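# Stack the orange-labelled carton onto the other carton

## Task

Set the carton bearing the orange label on top of the second carton, lying flat with the same face upward as it had initially, overhanging the lower carton's edge by no more than 1 cm; it must stay there without the robot supporting it, and the robot must release it and move away at the end.

## Robot and tools

Robot: two UR12e-type arms, left_arm and right_arm, each ending in a vacuum cup rather than fingers. The tracked point on each arm is its cup point, the middle of the cup rim when nothing is touching it. The cup opens along that point's own +z axis. About 4 cm behind the rim the tool widens, with its body and wrist camera sticking out up to roughly 9 cm sideways, so leave room around the cup.

Frames: every state line uses a single scene frame. Its origin sits on the table top midway between the arms, +x runs out across the table, +z points up, and left_arm is on the +y side. The arm names are not image sides. Bases: left_arm at (-0.062, +0.416, 0) m, quat_wxyz (+0.998, 0, 0, +0.060); right_arm at (+0.061, -0.613, 0) m, quat_wxyz (+0.995, 0, 0, -0.100). Reported cup positions may be slightly wrong, worse when an arm reaches far.

Command row (used by both motion tools): always 14 numbers, one list covering both arms. Order: left_arm dx, dy, dz, rx, ry, rz, left suction, then right_arm dx, dy, dz, rx, ry, rz, right suction. The six motion numbers are offsets, not poses: they are measured from the cup point's pose in the most recent result that showed it (before any such result in the scene, or for a second call in the same reply, from where the arm is when the action begins), and they are expressed in the cup point's own axes, not the scene frame. Scale: 1.0 equals 0.6 m for dx, dy, dz and 180 degrees for rx, ry, rz; each value lies in [-1, 1]. rx, ry, rz form one rotation vector. Suction: above 0.01 means on, 0.01 or less means off, and it keeps its last value, so resend the current value for an arm you don't want to change. All-zero offsets are not a pause; they pull the arm back to the reference pose.

execute_actions: argument actions is a list with zero or one item. Empty list: just report state. An item with rows (1 to 15 rows of 14 numbers) and steps (up to 15, default 15) plays one row per 1/30 s step, repeating the last row if steps exceed rows; every row is an offset from the same reference pose, not from the previous row. An item with only steps (up to 300) is a wait counted from the last result. Optional pictures boolean. A refused call moves nothing.

move: argument target is one 14-number row as above. Each cup point travels in a straight line to its offset pose; both paths finish together, lasting 0.5 to 10 s (cut off at 10 s). speed is m/s from 0.002 to 0.5, default 0.25, rotation capped at twice that in rad/s. Paths do not avoid obstacles or the other arm, may lag, drift or overshoot speed near full stretch. Optional stop_force, in N from 13 to 80, shared by both arms and not allowed in the first 0.2 s: an arm stops its path once its wrist sensor feels that much extra resistance for 2 steps, backs up 2 steps and holds. Use it with very slow speed for touchdowns; it is unreliable if the cup also rotates, and should be omitted when lifting off something the cup presses on. Result line move: gives the ending (done, off_target, moving, held, fault, contact) plus limits (paced = pose clipped, held = steps blocked) and distance to target.

wait: seconds 0 to 10; sends nothing new. zoom_image: camera (cam_head_left, cam_head_right, cam_left_wrist, cam_right_wrist, each 672x504) and region [x0, y0, x1, y1] in pixels, at most 504 by 504. read_manual: licence text only. finished_scene: scene number; ends it irreversibly and grades it.

Motion limits: each control step the commanded pose is clipped to within 100 mm and 16 degrees of the measured one; commands are smoothed and follow about 0.17 s late; position wins over orientation if both can't be met. Big moves may finish short, so read the result and send the remainder. HELD steps or a pose unreachable line mean the clearance check altered or blocked a command.

Results: state line per arm with end_effector_position (m), end_effector_quat_wxyz and velocities, suction_measured, part_present, Wrist force and Wrist torque in the cup point's axes (noisy, offset up to about 5.5 N, saturating near 100 N; pressing gives force pointing back into the arm), and when available a Hand target line. The simulation keeps running while you compose a reply.

Suction: press the 36 mm rim squarely onto a flat, smooth face, fully inside its edges, with suction on. suction_measured near 0 means no seal; 0.83 or more means airtight; part_present turns 1 at 0.50 and off below 0.45. Under vacuum the cup shortens, so a held item sits up to about 12 mm nearer the tool. To release, set the carton down on its support first, then switch suction off, and lift at least 15 mm to fully clear it. A cup sealed on the table pins the arm until suction is turned off.

Avoid: hard contact (arms are stiff; a target slightly past a firm surface can fault), 150 N external force or joint torques at the load limits (shoulder 293, elbow 133, wrists 48 N m), which freeze the arm for 10 s; arms colliding; holding loads long (motor heat warnings from 70 °C, brake stop at 85 °C); dropping, slamming or knocking anything off the table. Loose objects may occasionally get nudged by outside pushes.

Each tool is called after "Request:" in YAML: its name, and indented under it one key for each argument.

## Session

Request:
execute_actions:
  actions: []

Scene clock: 0.00 s of 5500.00 s.
left_arm: end_effector_position=(+0.5636, +0.4909, +0.2008) suction_measured=0.00 part_present=0 end_effector_quat_wxyz=(+0.001, -0.316, +0.949, -0.001) end_effector_velocity=(+0.000, +0.000, +0.000) end_effector_angular_velocity=(+0.001, -0.001, -0.000) | right_arm: end_effector_position=(+0.6770, -0.7386, +0.1985) suction_measured=0.01 part_present=0 end_effector_quat_wxyz=(-0.000, +0.354, +0.935, -0.000) end_effector_velocity=(-0.000, -0.000, -0.000) end_effector_angular_velocity=(-0.001, +0.000, -0.000)
Joint positions: left_arm=[-0.28  -1.558  2.142 -2.158 -1.571  2.337] | right_arm=[-0.281 -1.556  2.145 -2.159 -1.571 -2.899]
Joint velocities: left_arm=[-0.     0.     0.    -0.001  0.001  0.   ] | right_arm=[ 0.     0.     0.    -0.    -0.001  0.   ]
Wrist force (N, on the end effector, along its own x y z axes, offset not removed): no reading
Wrist torque (N m, same axes, about the end effector's origin, offset not removed): no reading
Hand target (left_arm): +0.564, +0.491, +0.201; +0.001, -0.316, +0.949, -0.001
Hand target (right_arm): +0.677, -0.739, +0.198; -0.000, +0.354, +0.935, -0.000

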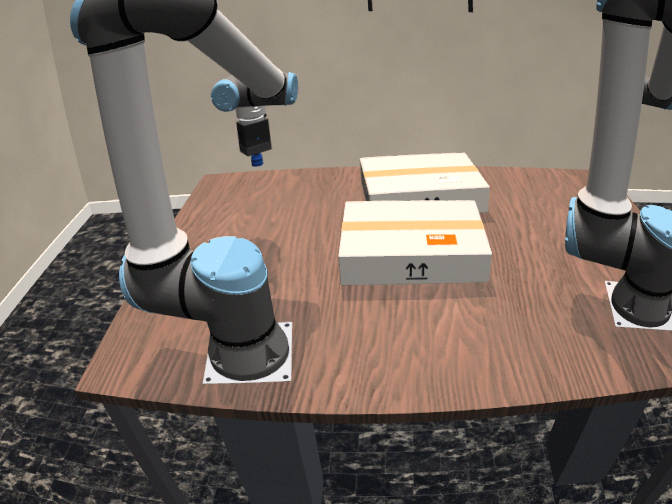

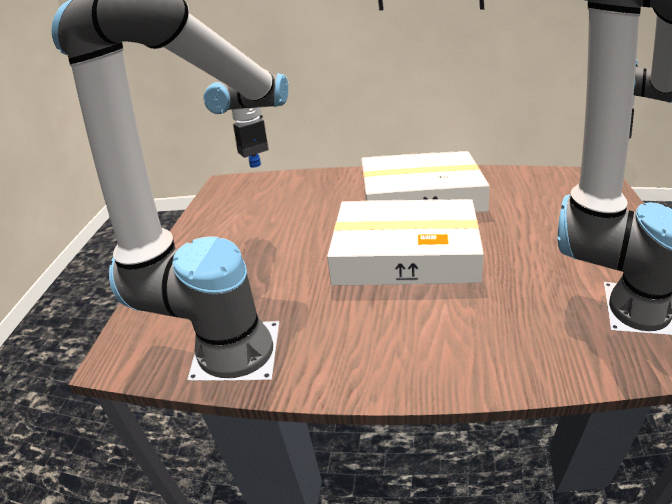

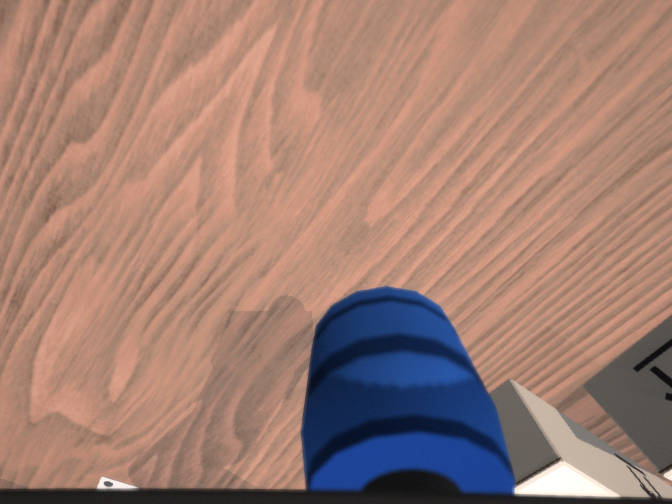

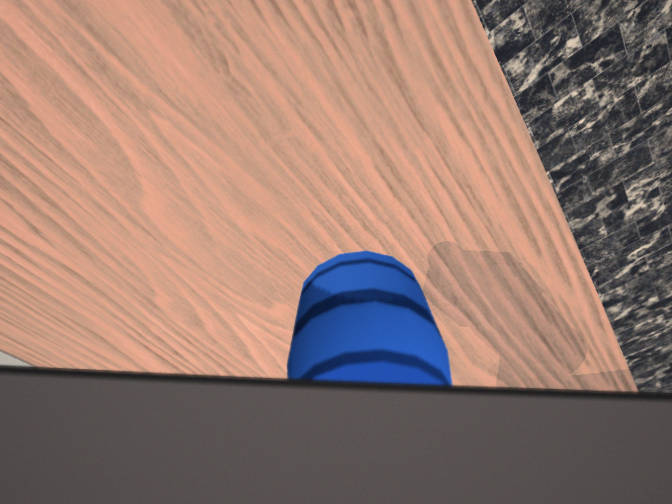

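Request:
zoom_image:
  camera: "cam_head_left"
  region: [320, 130, 520, 300]

Request:
zoom_image:
  camera: "cam_head_right"
  region: [320, 130, 520, 300]

Request:
zoom_image:
  camera: "cam_head_left"
  region: [180, 280, 320, 400]

Request:
zoom_image:
  camera: "cam_head_left"
  region: [572, 250, 672, 350]

Region (320, 130, 520, 300) of cam_head_left's 672x504 image, scaled by 2.520, with more detail than that image has; it fills the top 428 rows of this view, and the rest is white.

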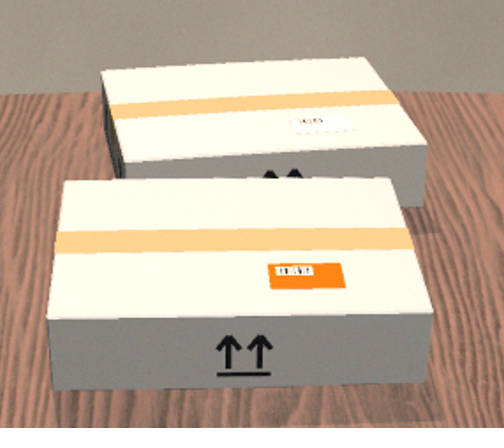

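Region (320, 130, 520, 300) of cam_head_right's 672x504 image, scaled by 2.520, with more detail than that image has; it fills the top 428 rows of this view, and the rest is white.

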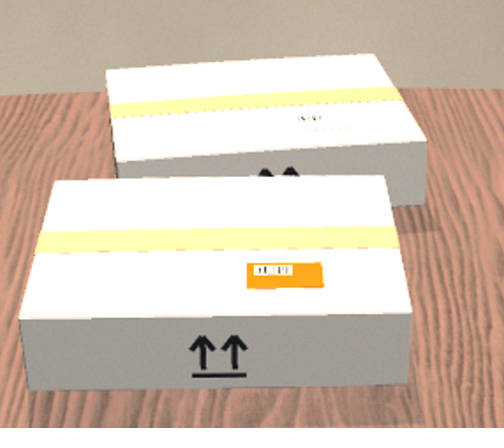

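Region (180, 280, 320, 400) of cam_head_left's 672x504 image, scaled by 3.600, with more detail than that image has; it fills the top 432 rows of this view, and the rest is white.

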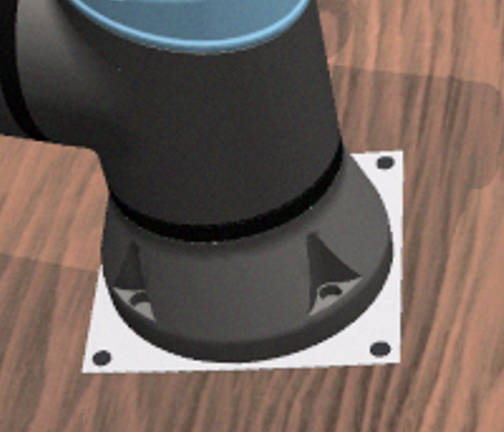

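Region (572, 250, 672, 350) of cam_head_left's 672x504 image, scaled by 5.040, with more detail than that image has.

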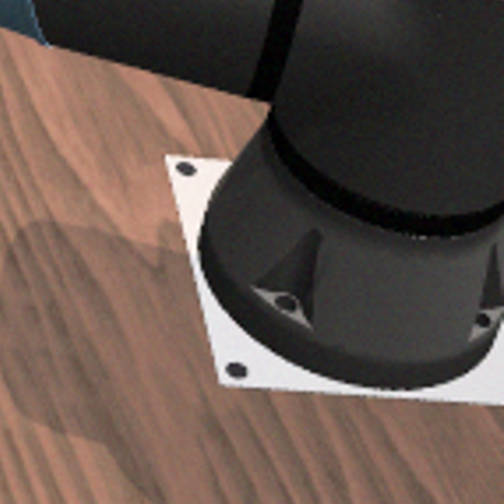

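Request:
move:
  target: [0.296,-0.968,-0.415,0,0,0.166,0, 0,0,0,0,0,0,0]
  speed: 0.4

Scene clock: 82.83 s of 5500.00 s.
left_arm: end_effector_position=(+0.7687, -0.0800, +0.4505) suction_measured=0.00 part_present=0 end_effector_quat_wxyz=(+0.001, -0.061, +0.998, -0.001) end_effector_velocity=(+0.002, -0.000, +0.001) end_effector_angular_velocity=(+0.000, -0.002, +0.000) | right_arm: end_effector_position=(+0.6770, -0.7386, +0.1985) suction_measured=0.01 part_present=0 end_effector_quat_wxyz=(-0.000, +0.354, +0.935, -0.000) end_effector_velocity=(+0.000, -0.000, +0.000) end_effector_angular_velocity=(-0.001, -0.001, -0.000)
Joint positions: left_arm=[-0.839 -1.133  1.147 -1.587 -1.571  2.3  ] | right_arm=[-0.281 -1.556  2.145 -2.159 -1.571 -2.899]
Joint velocities: left_arm=[ 0.001  0.003 -0.005  0.001  0.002  0.   ] | right_arm=[-0.     0.    -0.    -0.001 -0.     0.   ]
Wrist force (N, on the end effector, along its own x y z axes, offset not removed): left_arm=[1.8 3.0 1.4] | right_arm=[-1.9 2.5 -1.0]
Wrist torque (N m, same axes, about the end effector's origin, offset not removed): left_arm=[0.36 -0.06 -0.19] | right_arm=[0.37 0.37 0.12]
Hand target (left_arm): +0.769, -0.080, +0.451; +0.001, -0.061, +0.998, -0.001
Hand target (right_arm): +0.677, -0.739, +0.198; -0.000, +0.354, +0.935, -0.000
Off the commanded pose (left_arm): 0.001 m, 0 deg.
Off the commanded pose (right_arm): 0.000 m, 0 deg.
After step 90, 77.50 s passed at rest.
move: done

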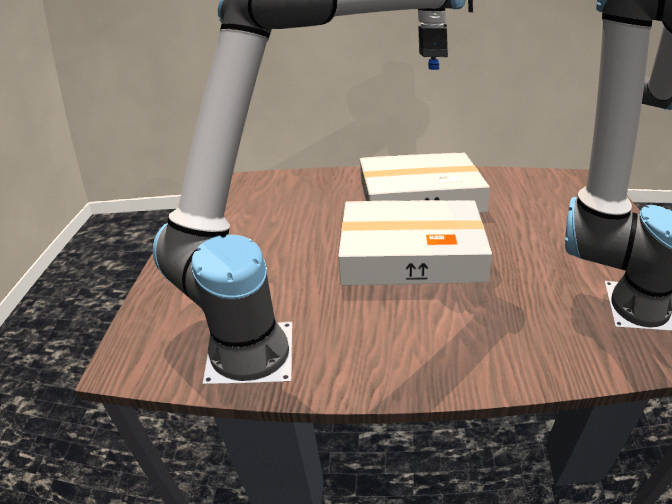

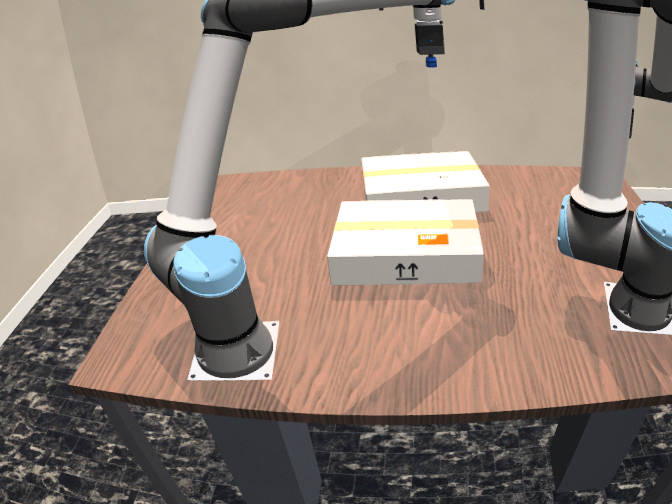

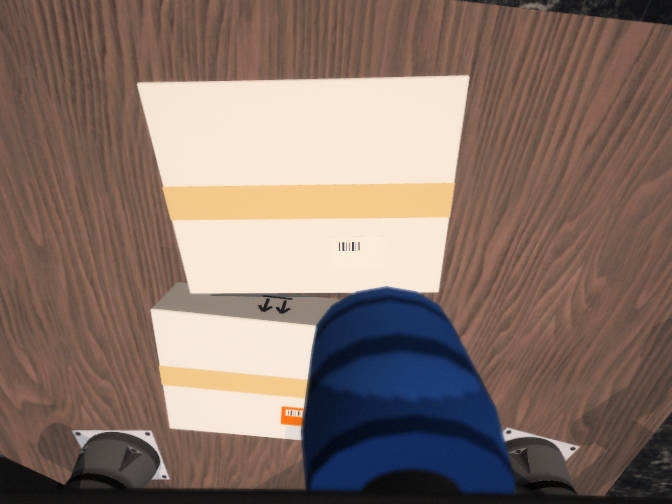

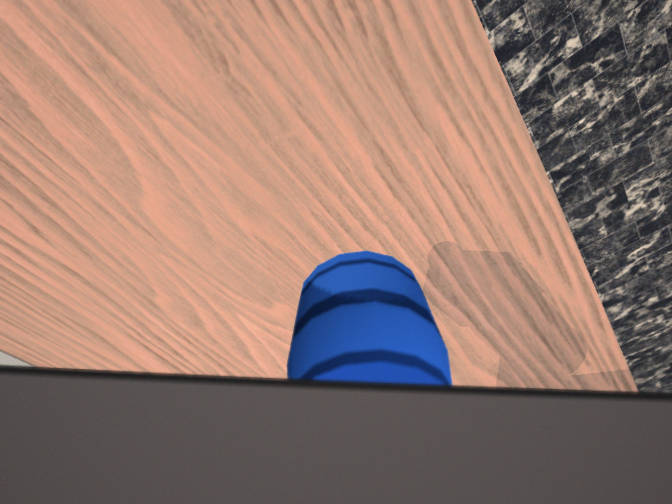

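Request:
zoom_image:
  camera: "cam_left_wrist"
  region: [120, 60, 320, 320]

Request:
zoom_image:
  camera: "cam_left_wrist"
  region: [320, 60, 520, 320]

Region (120, 60, 320, 320) of cam_left_wrist's 672x504 image, scaled by 1.938, with more detail than that image has; it fills the left 388 columns of this view, and the rest is white.

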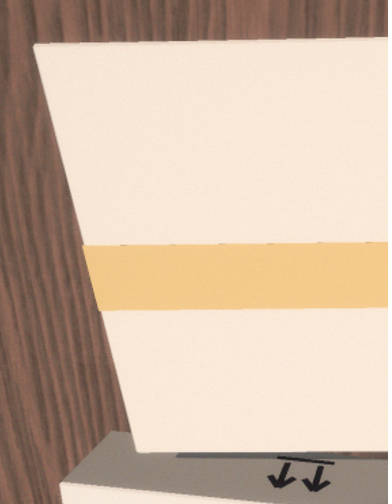

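Region (320, 60, 520, 320) of cam_left_wrist's 672x504 image, scaled by 1.938, with more detail than that image has; it fills the left 388 columns of this view, and the rest is white.

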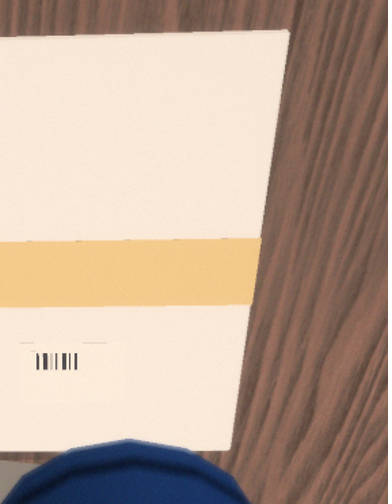

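Request:
move:
  target: [0.567,0.128,0,0,0,0.0406,0, 0,0,0,0,0,0,0]
  speed: 0.4

Request:
zoom_image:
  camera: "cam_left_wrist"
  region: [120, 60, 320, 320]

Request:
zoom_image:
  camera: "cam_left_wrist"
  region: [320, 60, 520, 320]

Scene clock: 148.63 s of 5500.00 s.
left_arm: end_effector_position=(+0.4219, -0.0451, +0.4499) suction_measured=0.00 part_present=0 end_effector_quat_wxyz=(+0.000, +0.003, +1.000, -0.001) end_effector_velocity=(-0.001, +0.001, +0.000) end_effector_angular_velocity=(+0.000, -0.001, +0.001) | right_arm: end_effector_position=(+0.6770, -0.7386, +0.1985) suction_measured=0.01 part_present=0 end_effector_quat_wxyz=(-0.000, +0.354, +0.935, -0.000) end_effector_velocity=(+0.000, +0.000, +0.000) end_effector_angular_velocity=(+0.001, +0.000, +0.000)
Joint positions: left_arm=[-1.145 -1.641  1.755 -1.687 -1.571  2.122] | right_arm=[-0.281 -1.556  2.145 -2.159 -1.571 -2.899]
Joint velocities: left_arm=[-0.001 -0.002  0.002  0.     0.    -0.002] | right_arm=[ 0.    -0.    -0.     0.001  0.001 -0.   ]
Wrist force (N, on the end effector, along its own x y z axes, offset not removed): left_arm=[-3.1 1.6 0.1] | right_arm=[-2.7 3.4 -1.4]
Wrist torque (N m, same axes, about the end effector's origin, offset not removed): left_arm=[0.17 0.66 -0.14] | right_arm=[0.55 0.59 0.16]
Hand target (left_arm): +0.422, -0.045, +0.450; +0.000, +0.003, +1.000, -0.001
Hand target (right_arm): +0.677, -0.739, +0.198; -0.000, +0.354, +0.935, -0.000
Off the commanded pose (left_arm): 0.000 m, 0 deg.
Off the commanded pose (right_arm): 0.000 m, 0 deg.
After step 90, 61.27 s passed at rest.
move: done

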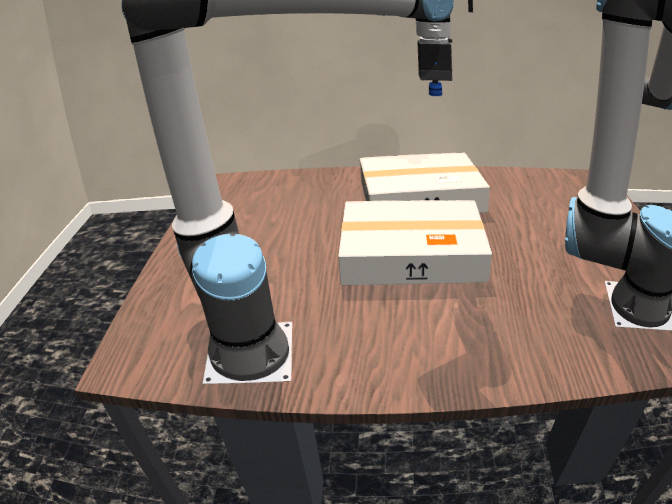

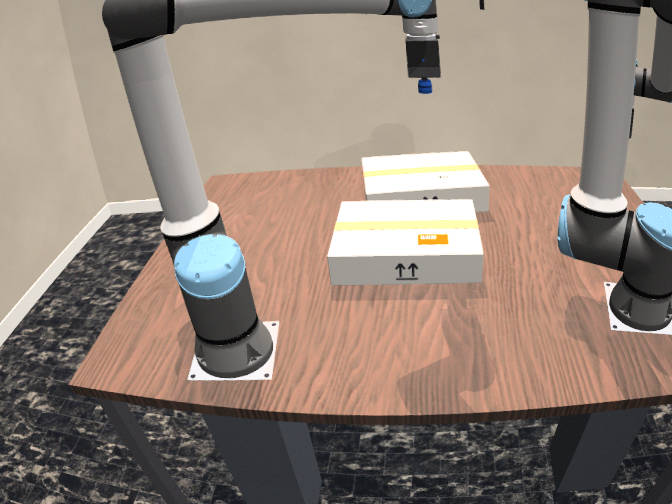

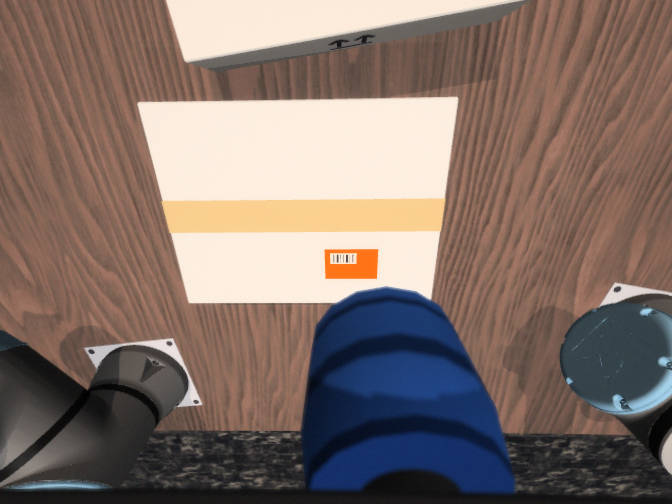

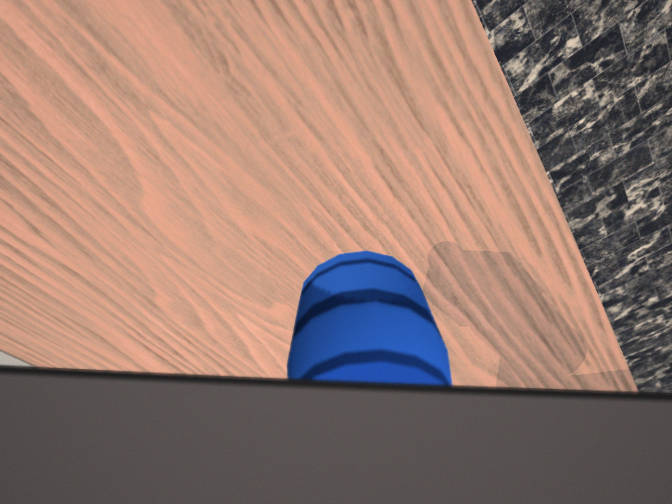

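Region (120, 60, 320, 320) of cam_left_wrist's 672x504 image, scaled by 1.938, with more detail than that image has; it fills the left 388 columns of this view, and the rest is white.

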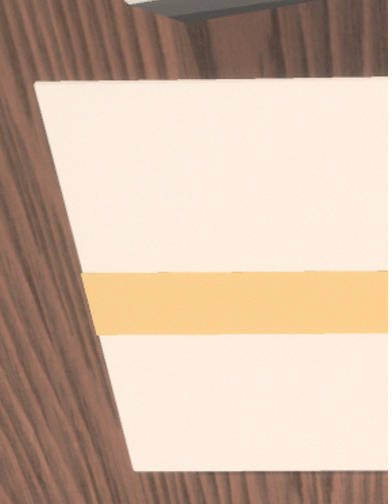

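Region (320, 60, 520, 320) of cam_left_wrist's 672x504 image, scaled by 1.938, with more detail than that image has; it fills the left 388 columns of this view, and the rest is white.

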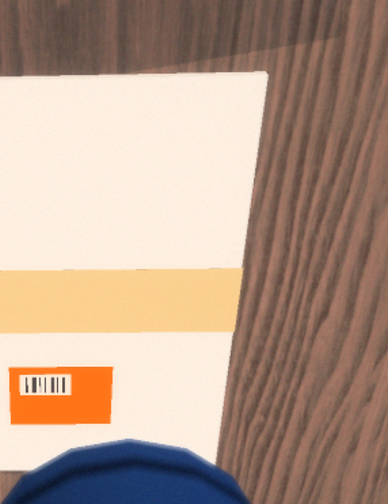

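Request:
move:
  target: [0.170,0.117,0.533,0,0,0,0, 0,0,0,0,0,0,0]
  speed: 0.35

Scene clock: 205.40 s of 5500.00 s.
left_arm: end_effector_position=(+0.3208, +0.0248, +0.1299) suction_measured=0.00 part_present=0 end_effector_quat_wxyz=(+0.000, +0.003, +1.000, -0.001) end_effector_velocity=(-0.000, -0.000, -0.001) end_effector_angular_velocity=(-0.002, -0.000, +0.000) | right_arm: end_effector_position=(+0.6770, -0.7386, +0.1985) suction_measured=0.01 part_present=0 end_effector_quat_wxyz=(-0.000, +0.354, +0.935, -0.000) end_effector_velocity=(-0.000, +0.000, -0.000) end_effector_angular_velocity=(+0.001, -0.000, +0.000)
Joint positions: left_arm=[-1.24  -1.609  2.35  -2.314 -1.571  2.027] | right_arm=[-0.281 -1.556  2.145 -2.159 -1.571 -2.899]
Joint velocities: left_arm=[-0.001  0.002  0.002 -0.006 -0.    -0.001] | right_arm=[-0.    -0.     0.     0.     0.001 -0.   ]
Wrist force (N, on the end effector, along its own x y z axes, offset not removed): left_arm=[0.3 1.2 0.5] | right_arm=[-2.3 3.1 0.0]
Wrist torque (N m, same axes, about the end effector's origin, offset not removed): left_arm=[0.24 0.14 -0.12] | right_arm=[0.53 0.52 0.10]
Hand target (left_arm): +0.321, +0.025, +0.130; +0.000, +0.003, +1.000, -0.001
Hand target (right_arm): +0.677, -0.739, +0.198; -0.000, +0.354, +0.935, -0.000
Off the commanded pose (left_arm): 0.000 m, 0 deg.
Off the commanded pose (right_arm): 0.000 m, 0 deg.
After step 90, 52.17 s passed at rest.
move: done

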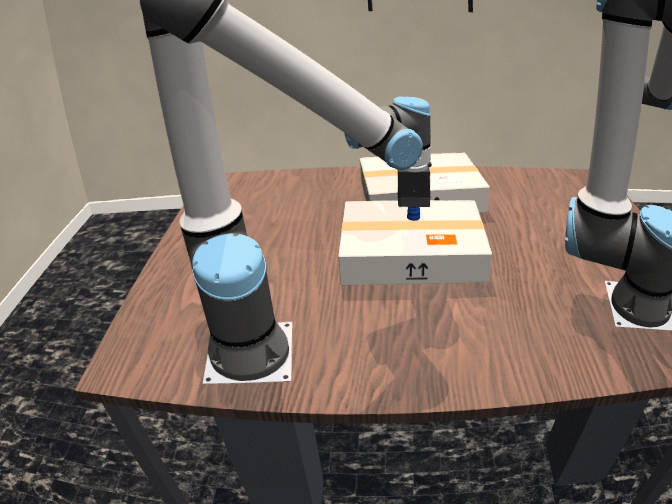

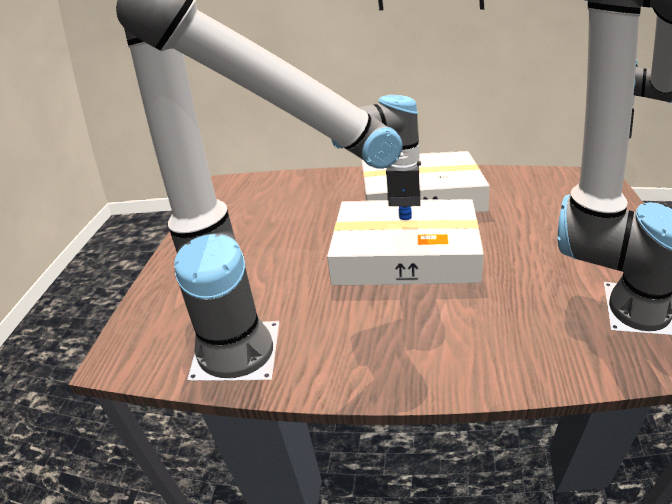

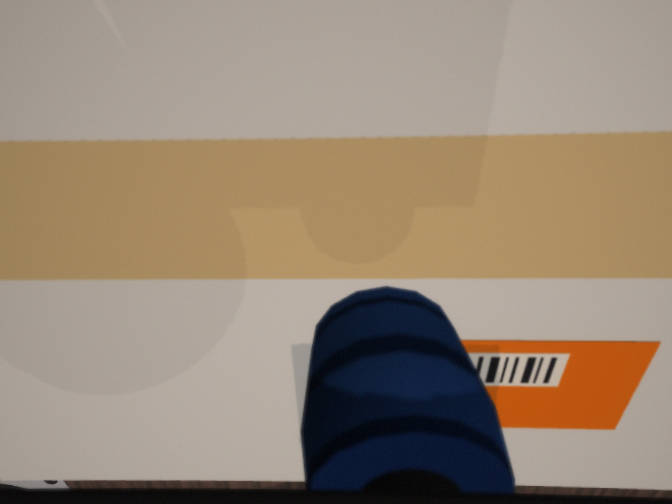

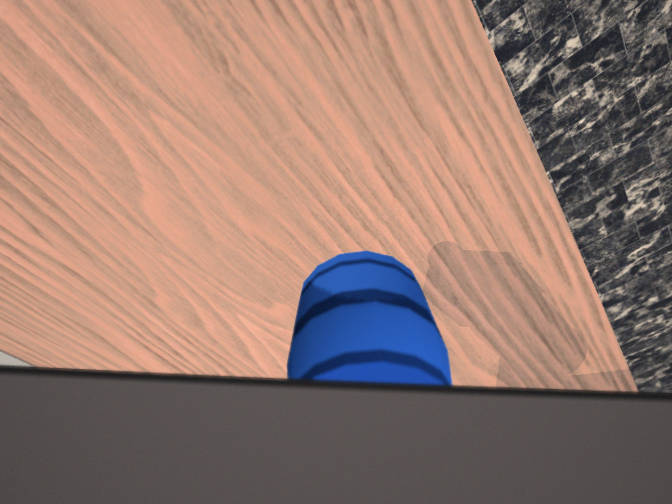

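Request:
move:
  target: [-0.042,-0.013,0.033,0,0,0,0, 0,0,0,0,0,0,0]
  speed: 0.15

Scene clock: 284.00 s of 5500.00 s.
left_arm: end_effector_position=(+0.3459, +0.0169, +0.1102) suction_measured=0.00 part_present=0 end_effector_quat_wxyz=(+0.000, +0.003, +1.000, -0.001) end_effector_velocity=(+0.001, -0.001, -0.001) end_effector_angular_velocity=(+0.001, +0.001, -0.001) | right_arm: end_effector_position=(+0.6770, -0.7386, +0.1985) suction_measured=0.01 part_present=0 end_effector_quat_wxyz=(-0.000, +0.354, +0.935, -0.000) end_effector_velocity=(-0.000, -0.000, -0.000) end_effector_angular_velocity=(-0.000, +0.001, +0.001)
Joint positions: left_arm=[-1.204 -1.538  2.327 -2.362 -1.571  2.062] | right_arm=[-0.281 -1.556  2.145 -2.159 -1.571 -2.899]
Joint velocities: left_arm=[ 0.001  0.004 -0.002 -0.001 -0.     0.002] | right_arm=[ 0.     0.     0.     0.    -0.001 -0.   ]
Wrist force (N, on the end effector, along its own x y z axes, offset not removed): left_arm=[0.0 2.3 -2.5] | right_arm=[-2.1 4.0 0.0]
Wrist torque (N m, same axes, about the end effector's origin, offset not removed): left_arm=[0.47 0.17 -0.16] | right_arm=[0.63 0.42 0.17]
Hand target (left_arm): +0.346, +0.017, +0.110; +0.000, +0.003, +1.000, -0.001
Hand target (right_arm): +0.677, -0.739, +0.198; -0.000, +0.354, +0.935, -0.000
Off the commanded pose (left_arm): 0.000 m, 0 deg.
Off the commanded pose (right_arm): 0.000 m, 0 deg.
After step 90, 74.77 s passed at rest.
move: done

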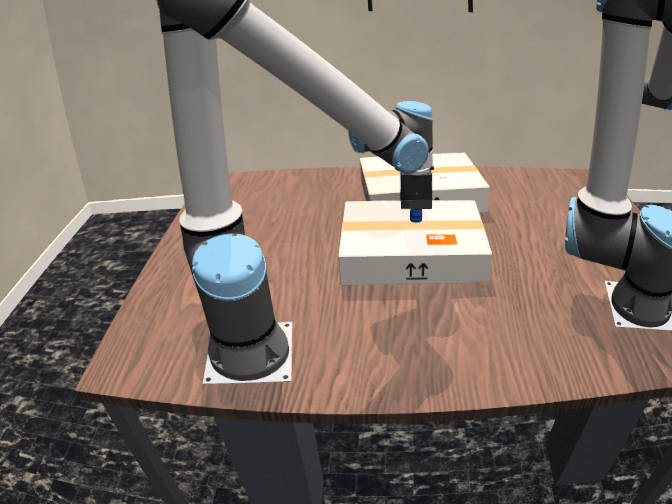

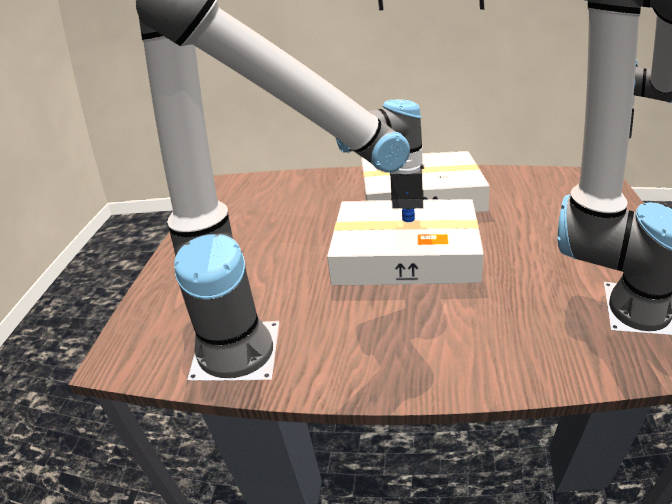

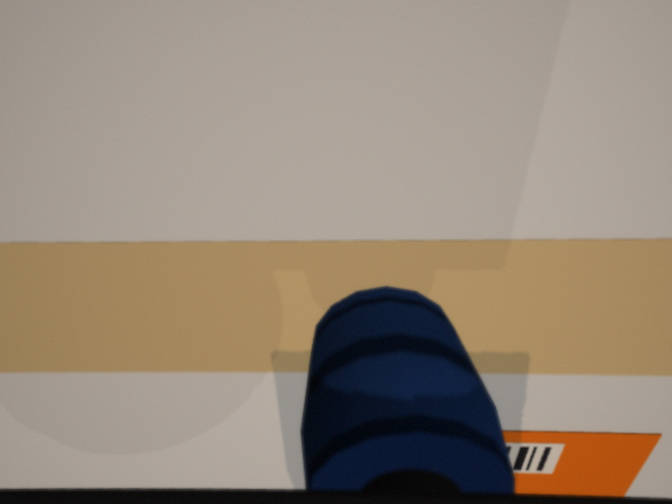

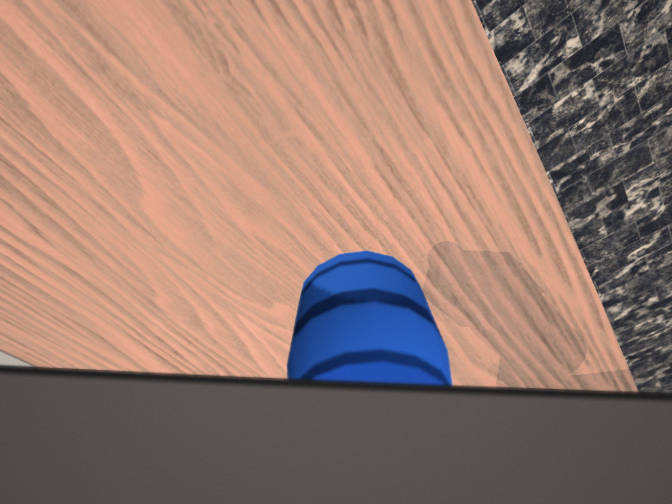

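Request:
move:
  target: [0,0,0.04,0,0,0,1, 0,0,0,0,0,0,0]
  speed: 0.02
  stop_force: 15

Scene clock: 291.83 s of 5500.00 s.
left_arm: end_effector_position=(+0.3460, +0.0168, +0.0863) suction_measured=1.00 part_present=1 end_effector_quat_wxyz=(+0.000, +0.003, +1.000, -0.001) end_effector_velocity=(+0.001, +0.000, -0.002) end_effector_angular_velocity=(-0.000, -0.002, +0.000) | right_arm: end_effector_position=(+0.6770, -0.7386, +0.1985) suction_measured=0.01 part_present=0 end_effector_quat_wxyz=(-0.000, +0.354, +0.935, -0.000) end_effector_velocity=(-0.000, +0.000, -0.000) end_effector_angular_velocity=(+0.001, +0.001, -0.000)
Joint positions: left_arm=[-1.204 -1.498  2.345 -2.42  -1.571  2.062] | right_arm=[-0.281 -1.556  2.145 -2.159 -1.571 -2.899]
Joint velocities: left_arm=[ 0.     0.003  0.001 -0.005  0.002 -0.   ] | right_arm=[-0.     0.    -0.     0.001  0.     0.   ]
Wrist force (N, on the end effector, along its own x y z axes, offset not removed): left_arm=[1.6 -0.6 25.0] | right_arm=[-2.8 2.1 -0.8]
Wrist torque (N m, same axes, about the end effector's origin, offset not removed): left_arm=[0.19 -0.19 -0.18] | right_arm=[0.36 0.56 0.11]
Hand target (left_arm): +0.346, +0.017, +0.086; +0.000, +0.003, +1.000, -0.001
Hand target (right_arm): +0.677, -0.739, +0.198; -0.000, +0.354, +0.935, -0.000
Off the commanded pose (left_arm): 0.000 m, 0 deg.
Off the commanded pose (right_arm): 0.000 m, 0 deg.
After step 90, 3.37 s passed at rest.
move: done

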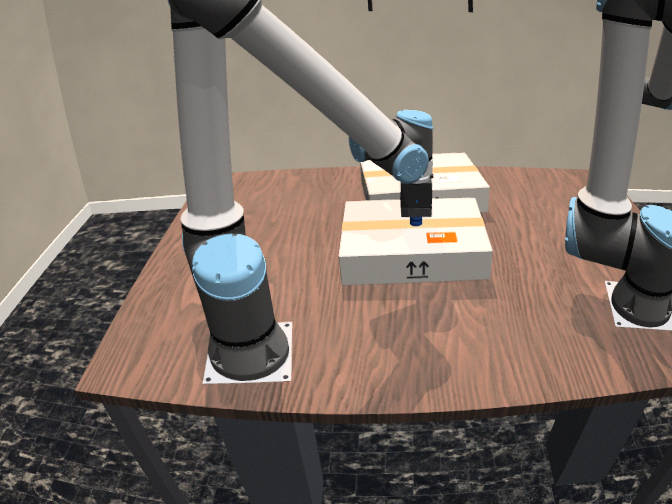

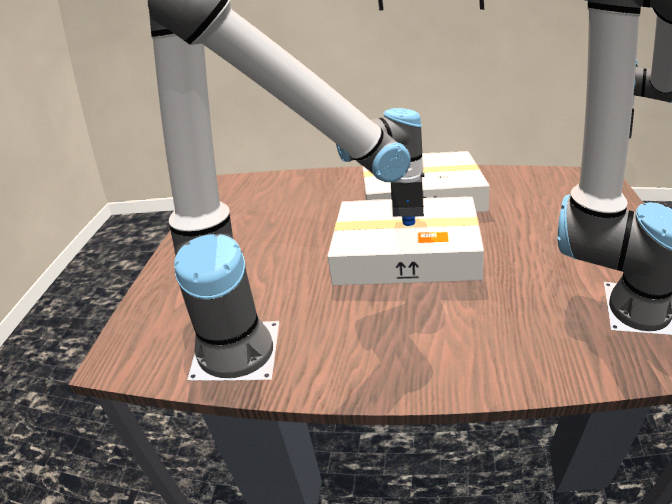

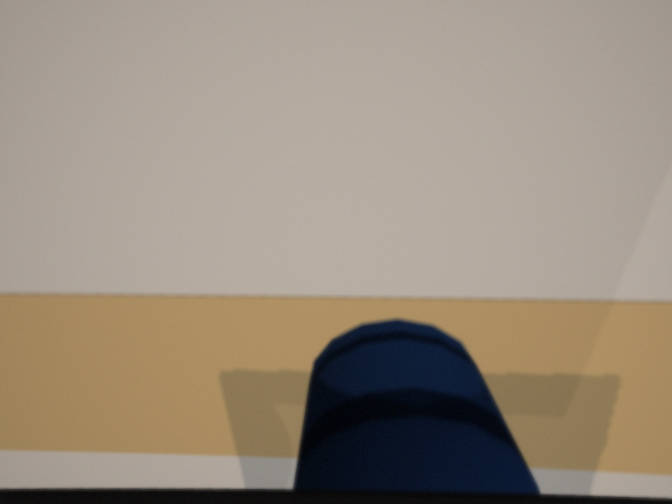

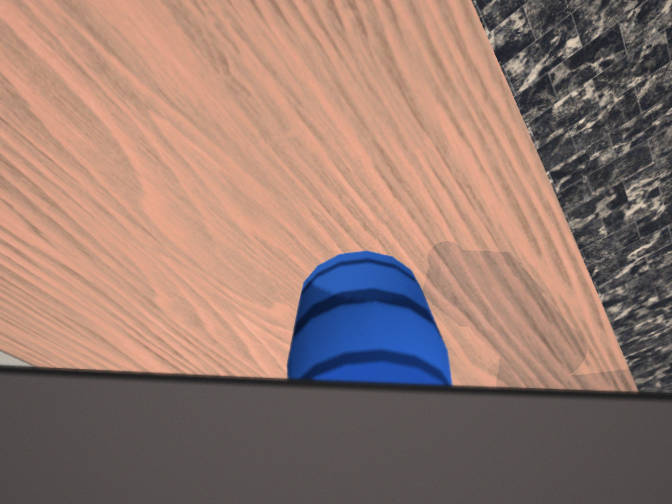

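Request:
move:
  target: [0,0,-0.21,0,0,0,1, 0,0,0,0,0,0,0]
  speed: 0.15

Scene clock: 302.20 s of 5500.00 s.
left_arm: end_effector_position=(+0.3458, +0.0172, +0.2123) suction_measured=1.00 part_present=1 end_effector_quat_wxyz=(+0.000, +0.003, +1.000, -0.001) end_effector_velocity=(-0.001, -0.001, +0.002) end_effector_angular_velocity=(-0.001, +0.001, -0.001) | right_arm: end_effector_position=(+0.6770, -0.7386, +0.1985) suction_measured=0.01 part_present=0 end_effector_quat_wxyz=(-0.000, +0.354, +0.935, -0.000) end_effector_velocity=(-0.000, +0.000, -0.000) end_effector_angular_velocity=(+0.000, +0.001, -0.000)
Joint positions: left_arm=[-1.204 -1.675  2.228 -2.127 -1.571  2.062] | right_arm=[-0.281 -1.556  2.145 -2.159 -1.571 -2.899]
Joint velocities: left_arm=[-0.001 -0.002 -0.002  0.004 -0.002 -0.001] | right_arm=[ 0.    -0.     0.     0.001  0.     0.   ]
Wrist force (N, on the end effector, along its own x y z axes, offset not removed): left_arm=[-1.6 -0.2 28.8] | right_arm=[-1.7 1.8 -1.3]
Wrist torque (N m, same axes, about the end effector's origin, offset not removed): left_arm=[0.00 0.36 -0.13] | right_arm=[0.30 0.34 0.12]
Hand target (left_arm): +0.346, +0.017, +0.212; +0.000, +0.003, +1.000, -0.001
Hand target (right_arm): +0.677, -0.739, +0.198; -0.000, +0.354, +0.935, -0.000
Off the commanded pose (left_arm): 0.000 m, 0 deg.
Off the commanded pose (right_arm): 0.000 m, 0 deg.
After step 90, 6.03 s passed at rest.
move: done

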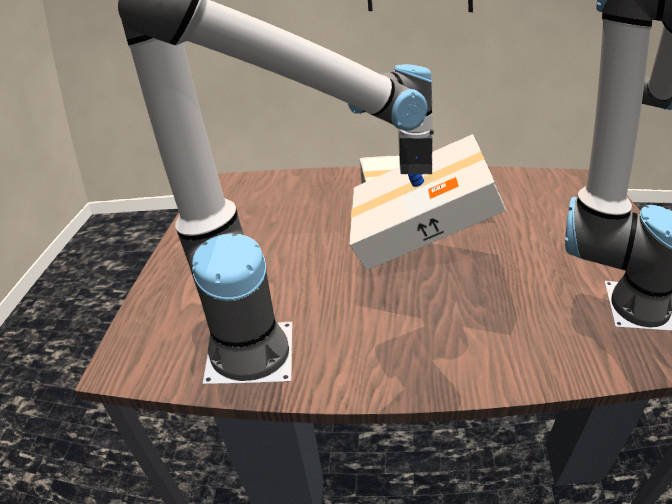

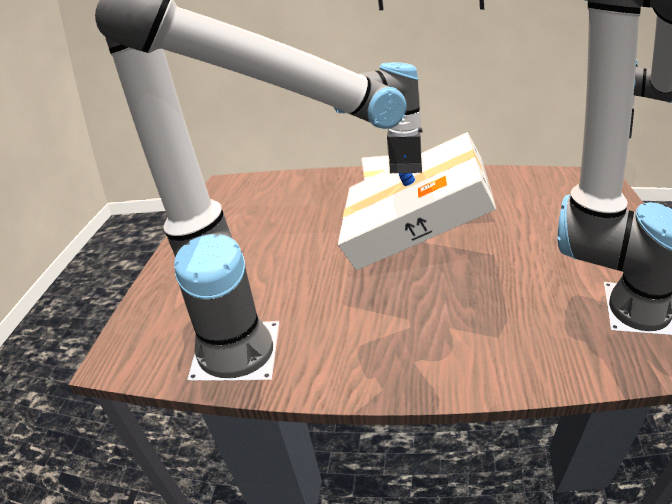

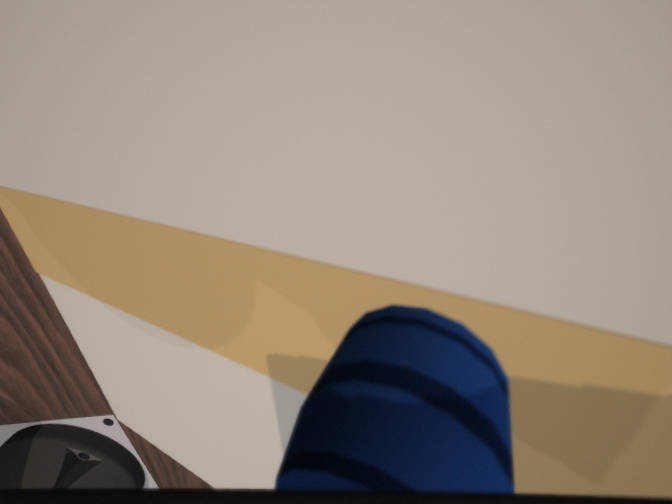

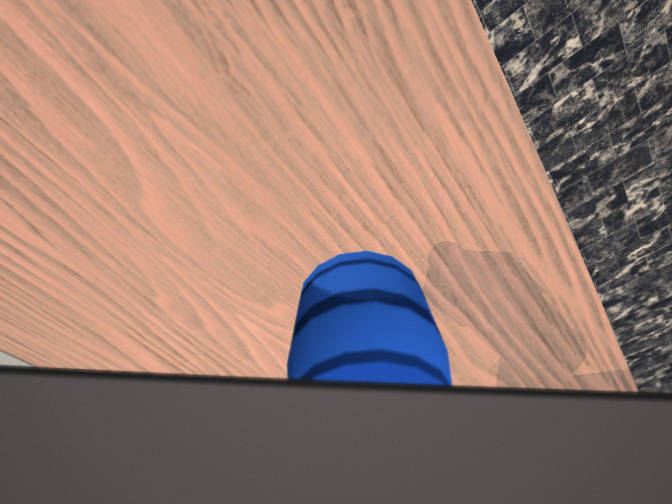

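Request:
execute_actions:
  actions:
    - {"steps": 15}
  pictures: false

Request:
zoom_image:
  camera: "cam_head_left"
  region: [320, 110, 520, 290]

Scene clock: 316.13 s of 5500.00 s.
left_arm: end_effector_position=(+0.3457, +0.0171, +0.2125) suction_measured=1.00 part_present=1 end_effector_quat_wxyz=(+0.000, +0.003, +1.000, -0.001) end_effector_velocity=(-0.000, +0.001, -0.000) end_effector_angular_velocity=(+0.001, +0.002, +0.001) | right_arm: end_effector_position=(+0.6770, -0.7386, +0.1985) suction_measured=0.01 part_present=0 end_effector_quat_wxyz=(-0.000, +0.354, +0.935, -0.000) end_effector_velocity=(-0.000, -0.000, -0.000) end_effector_angular_velocity=(-0.001, +0.001, +0.000)
Joint positions: left_arm=[-1.205 -1.675  2.228 -2.127 -1.571  2.062] | right_arm=[-0.281 -1.556  2.145 -2.159 -1.571 -2.899]
Joint velocities: left_arm=[ 0.001 -0.     0.     0.001 -0.001  0.   ] | right_arm=[ 0.     0.     0.    -0.    -0.001  0.   ]
Wrist force (N, on the end effector, along its own x y z axes, offset not removed): left_arm=[-1.9 3.0 29.8] | right_arm=[-1.0 1.7 0.1]
Wrist torque (N m, same axes, about the end effector's origin, offset not removed): left_arm=[0.69 0.50 -0.25] | right_arm=[0.25 0.25 0.14]
Hand target (left_arm): +0.346, +0.017, +0.212; +0.000, +0.003, +1.000, -0.001
Hand target (right_arm): +0.677, -0.739, +0.198; -0.000, +0.354, +0.935, -0.000
Off the commanded pose (left_arm): 0.000 m, 0 deg.
Off the commanded pose (right_arm): 0.000 m, 0 deg.
Steps of this call (steps 1 to 418: nothing new was sent). Readings (end_effector_position | what the end effector reports):
1: left_arm (+0.3458, +0.0172, +0.2123) | right_arm (+0.6770, -0.7386, +0.1985) | left_arm suction_measured=1.00 part_present=1 | right_arm suction_measured=0.01 part_present=0
2: left_arm (+0.3458, +0.0172, +0.2124) | right_arm (+0.6770, -0.7386, +0.1985) | left_arm suction_measured=1.00 part_present=1 | right_arm suction_measured=0.01 part_present=0
4: left_arm (+0.3458, +0.0172, +0.2124) | right_arm (+0.6770, -0.7386, +0.1985) | left_arm suction_measured=1.00 part_present=1 | right_arm suction_measured=0.01 part_present=0
8: left_arm (+0.3457, +0.0171, +0.2124) | right_arm (+0.6770, -0.7386, +0.1985) | left_arm suction_measured=1.00 part_present=1 | right_arm suction_measured=0.01 part_present=0
418: the state above

Region (320, 110, 520, 290) of cam_head_left's 672x504 image, scaled by 2.520, with more detail than that image has; it fills the top 454 rows of this view, and the rest is white.

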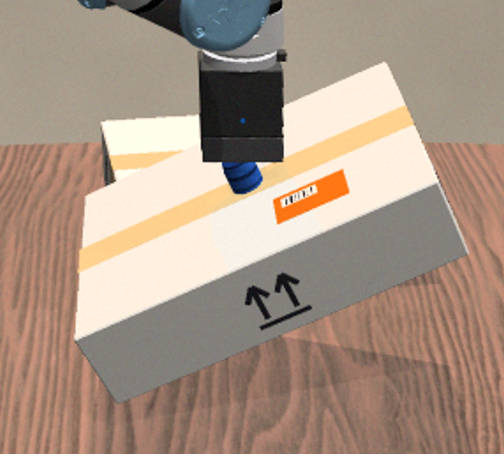

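Request:
execute_actions:
  actions:
    - {"steps": 3}
  pictures: false

Request:
execute_actions:
  actions:
    - {"steps": 3}
  pictures: false

Request:
execute_actions:
  actions:
    - {"steps": 3}
  pictures: false

Scene clock: 336.53 s of 5500.00 s.
left_arm: end_effector_position=(+0.3457, +0.0171, +0.2125) suction_measured=1.00 part_present=1 end_effector_quat_wxyz=(+0.000, +0.003, +1.000, -0.001) end_effector_velocity=(+0.000, -0.000, +0.000) end_effector_angular_velocity=(-0.001, -0.001, +0.000) | right_arm: end_effector_position=(+0.6770, -0.7386, +0.1985) suction_measured=0.01 part_present=0 end_effector_quat_wxyz=(-0.000, +0.354, +0.935, -0.000) end_effector_velocity=(-0.000, +0.000, -0.000) end_effector_angular_velocity=(-0.000, +0.001, -0.001)
Joint positions: left_arm=[-1.205 -1.675  2.228 -2.127 -1.571  2.062] | right_arm=[-0.281 -1.556  2.145 -2.159 -1.571 -2.899]
Joint velocities: left_arm=[ 0.    -0.     0.    -0.001  0.     0.   ] | right_arm=[ 0.     0.     0.     0.    -0.     0.001]
Wrist force (N, on the end effector, along its own x y z axes, offset not removed): left_arm=[-0.5 3.0 32.1] | right_arm=[-2.2 3.6 -1.0]
Wrist torque (N m, same axes, about the end effector's origin, offset not removed): left_arm=[0.53 0.16 -0.25] | right_arm=[0.58 0.45 0.15]
Hand target (left_arm): +0.346, +0.017, +0.212; +0.000, +0.003, +1.000, -0.001
Hand target (right_arm): +0.677, -0.739, +0.198; -0.000, +0.354, +0.935, -0.000
Off the commanded pose (left_arm): 0.000 m, 0 deg.
Off the commanded pose (right_arm): 0.000 m, 0 deg.
Steps of this call (steps 1 to 240: nothing new was sent; then 12.40 s passed at rest). Readings (end_effector_position | what the end effector reports):
1: left_arm (+0.3457, +0.0171, +0.2125) | right_arm (+0.6770, -0.7386, +0.1985) | left_arm suction_measured=1.00 part_present=1 | right_arm suction_measured=0.01 part_present=0
2: left_arm (+0.3457, +0.0171, +0.2125) | right_arm (+0.6770, -0.7386, +0.1985) | left_arm suction_measured=1.00 part_present=1 | right_arm suction_measured=0.01 part_present=0
4: left_arm (+0.3457, +0.0171, +0.2125) | right_arm (+0.6770, -0.7386, +0.1985) | left_arm suction_measured=1.00 part_present=1 | right_arm suction_measured=0.01 part_present=0
8: left_arm (+0.3457, +0.0171, +0.2125) | right_arm (+0.6770, -0.7386, +0.1985) | left_arm suction_measured=1.00 part_present=1 | right_arm suction_measured=0.01 part_present=0
240: the state above

Scene clock: 336.63 s of 5500.00 s.
left_arm: end_effector_position=(+0.3457, +0.0171, +0.2125) suction_measured=1.00 part_present=1 end_effector_quat_wxyz=(+0.000, +0.003, +1.000, -0.001) end_effector_velocity=(+0.000, +0.000, +0.000) end_effector_angular_velocity=(+0.001, -0.001, -0.001) | right_arm: end_effector_position=(+0.6770, -0.7386, +0.1985) suction_measured=0.01 part_present=0 end_effector_quat_wxyz=(-0.000, +0.354, +0.935, -0.000) end_effector_velocity=(-0.000, -0.000, -0.000) end_effector_angular_velocity=(-0.000, +0.000, +0.001)
Joint positions: left_arm=[-1.205 -1.675  2.228 -2.127 -1.571  2.062] | right_arm=[-0.281 -1.556  2.145 -2.159 -1.571 -2.899]
Joint velocities: left_arm=[-0.    -0.    -0.     0.001  0.002  0.   ] | right_arm=[-0.     0.    -0.     0.    -0.    -0.001]
Wrist force (N, on the end effector, along its own x y z axes, offset not removed): left_arm=[2.1 2.4 29.8] | right_arm=[-2.1 2.2 -0.9]
Wrist torque (N m, same axes, about the end effector's origin, offset not removed): left_arm=[0.49 -0.21 -0.16] | right_arm=[0.36 0.46 0.10]
Hand target (left_arm): +0.346, +0.017, +0.212; +0.000, +0.003, +1.000, -0.001
Hand target (right_arm): +0.677, -0.739, +0.198; -0.000, +0.354, +0.935, -0.000
Off the commanded pose (left_arm): 0.000 m, 0 deg.
Off the commanded pose (right_arm): 0.000 m, 0 deg.
Steps of this call (steps 1 to 3: nothing new was sent). Readings (end_effector_position | what the end effector reports):
1: left_arm (+0.3457, +0.0171, +0.2125) | right_arm (+0.6770, -0.7386, +0.1985) | left_arm suction_measured=1.00 part_present=1 | right_arm suction_measured=0.01 part_present=0
2: left_arm (+0.3457, +0.0171, +0.2125) | right_arm (+0.6770, -0.7386, +0.1985) | left_arm suction_measured=1.00 part_present=1 | right_arm suction_measured=0.01 part_present=0
3: the state above

Scene clock: 336.73 s of 5500.00 s.
left_arm: end_effector_position=(+0.3457, +0.0171, +0.2125) suction_measured=1.00 part_present=1 end_effector_quat_wxyz=(+0.000, +0.003, +1.000, -0.001) end_effector_velocity=(-0.000, +0.000, -0.000) end_effector_angular_velocity=(+0.002, +0.000, +0.000) | right_arm: end_effector_position=(+0.6770, -0.7386, +0.1985) suction_measured=0.01 part_present=0 end_effector_quat_wxyz=(-0.000, +0.354, +0.935, -0.000) end_effector_velocity=(-0.000, -0.000, -0.000) end_effector_angular_velocity=(-0.000, +0.000, -0.001)
Joint positions: left_arm=[-1.205 -1.675  2.228 -2.127 -1.571  2.062] | right_arm=[-0.281 -1.556  2.145 -2.159 -1.571 -2.899]
Joint velocities: left_arm=[-0.     0.     0.     0.001  0.001 -0.   ] | right_arm=[-0.    -0.     0.     0.    -0.     0.001]
Wrist force (N, on the end effector, along its own x y z axes, offset not removed): left_arm=[-1.6 3.3 30.4] | right_arm=[-2.3 3.1 -1.3]
Wrist torque (N m, same axes, about the end effector's origin, offset not removed): left_arm=[0.71 0.38 -0.17] | right_arm=[0.51 0.46 0.16]
Hand target (left_arm): +0.346, +0.017, +0.212; +0.000, +0.003, +1.000, -0.001
Hand target (right_arm): +0.677, -0.739, +0.198; -0.000, +0.354, +0.935, -0.000
Off the commanded pose (left_arm): 0.000 m, 0 deg.
Off the commanded pose (right_arm): 0.000 m, 0 deg.
Steps of this call (steps 1 to 3: nothing new was sent). Readings (end_effector_position | what the end effector reports):
1: left_arm (+0.3457, +0.0171, +0.2125) | right_arm (+0.6770, -0.7386, +0.1985) | left_arm suction_measured=1.00 part_present=1 | right_arm suction_measured=0.01 part_present=0
2: left_arm (+0.3457, +0.0171, +0.2125) | right_arm (+0.6770, -0.7386, +0.1985) | left_arm suction_measured=1.00 part_present=1 | right_arm suction_measured=0.01 part_present=0
3: the state above


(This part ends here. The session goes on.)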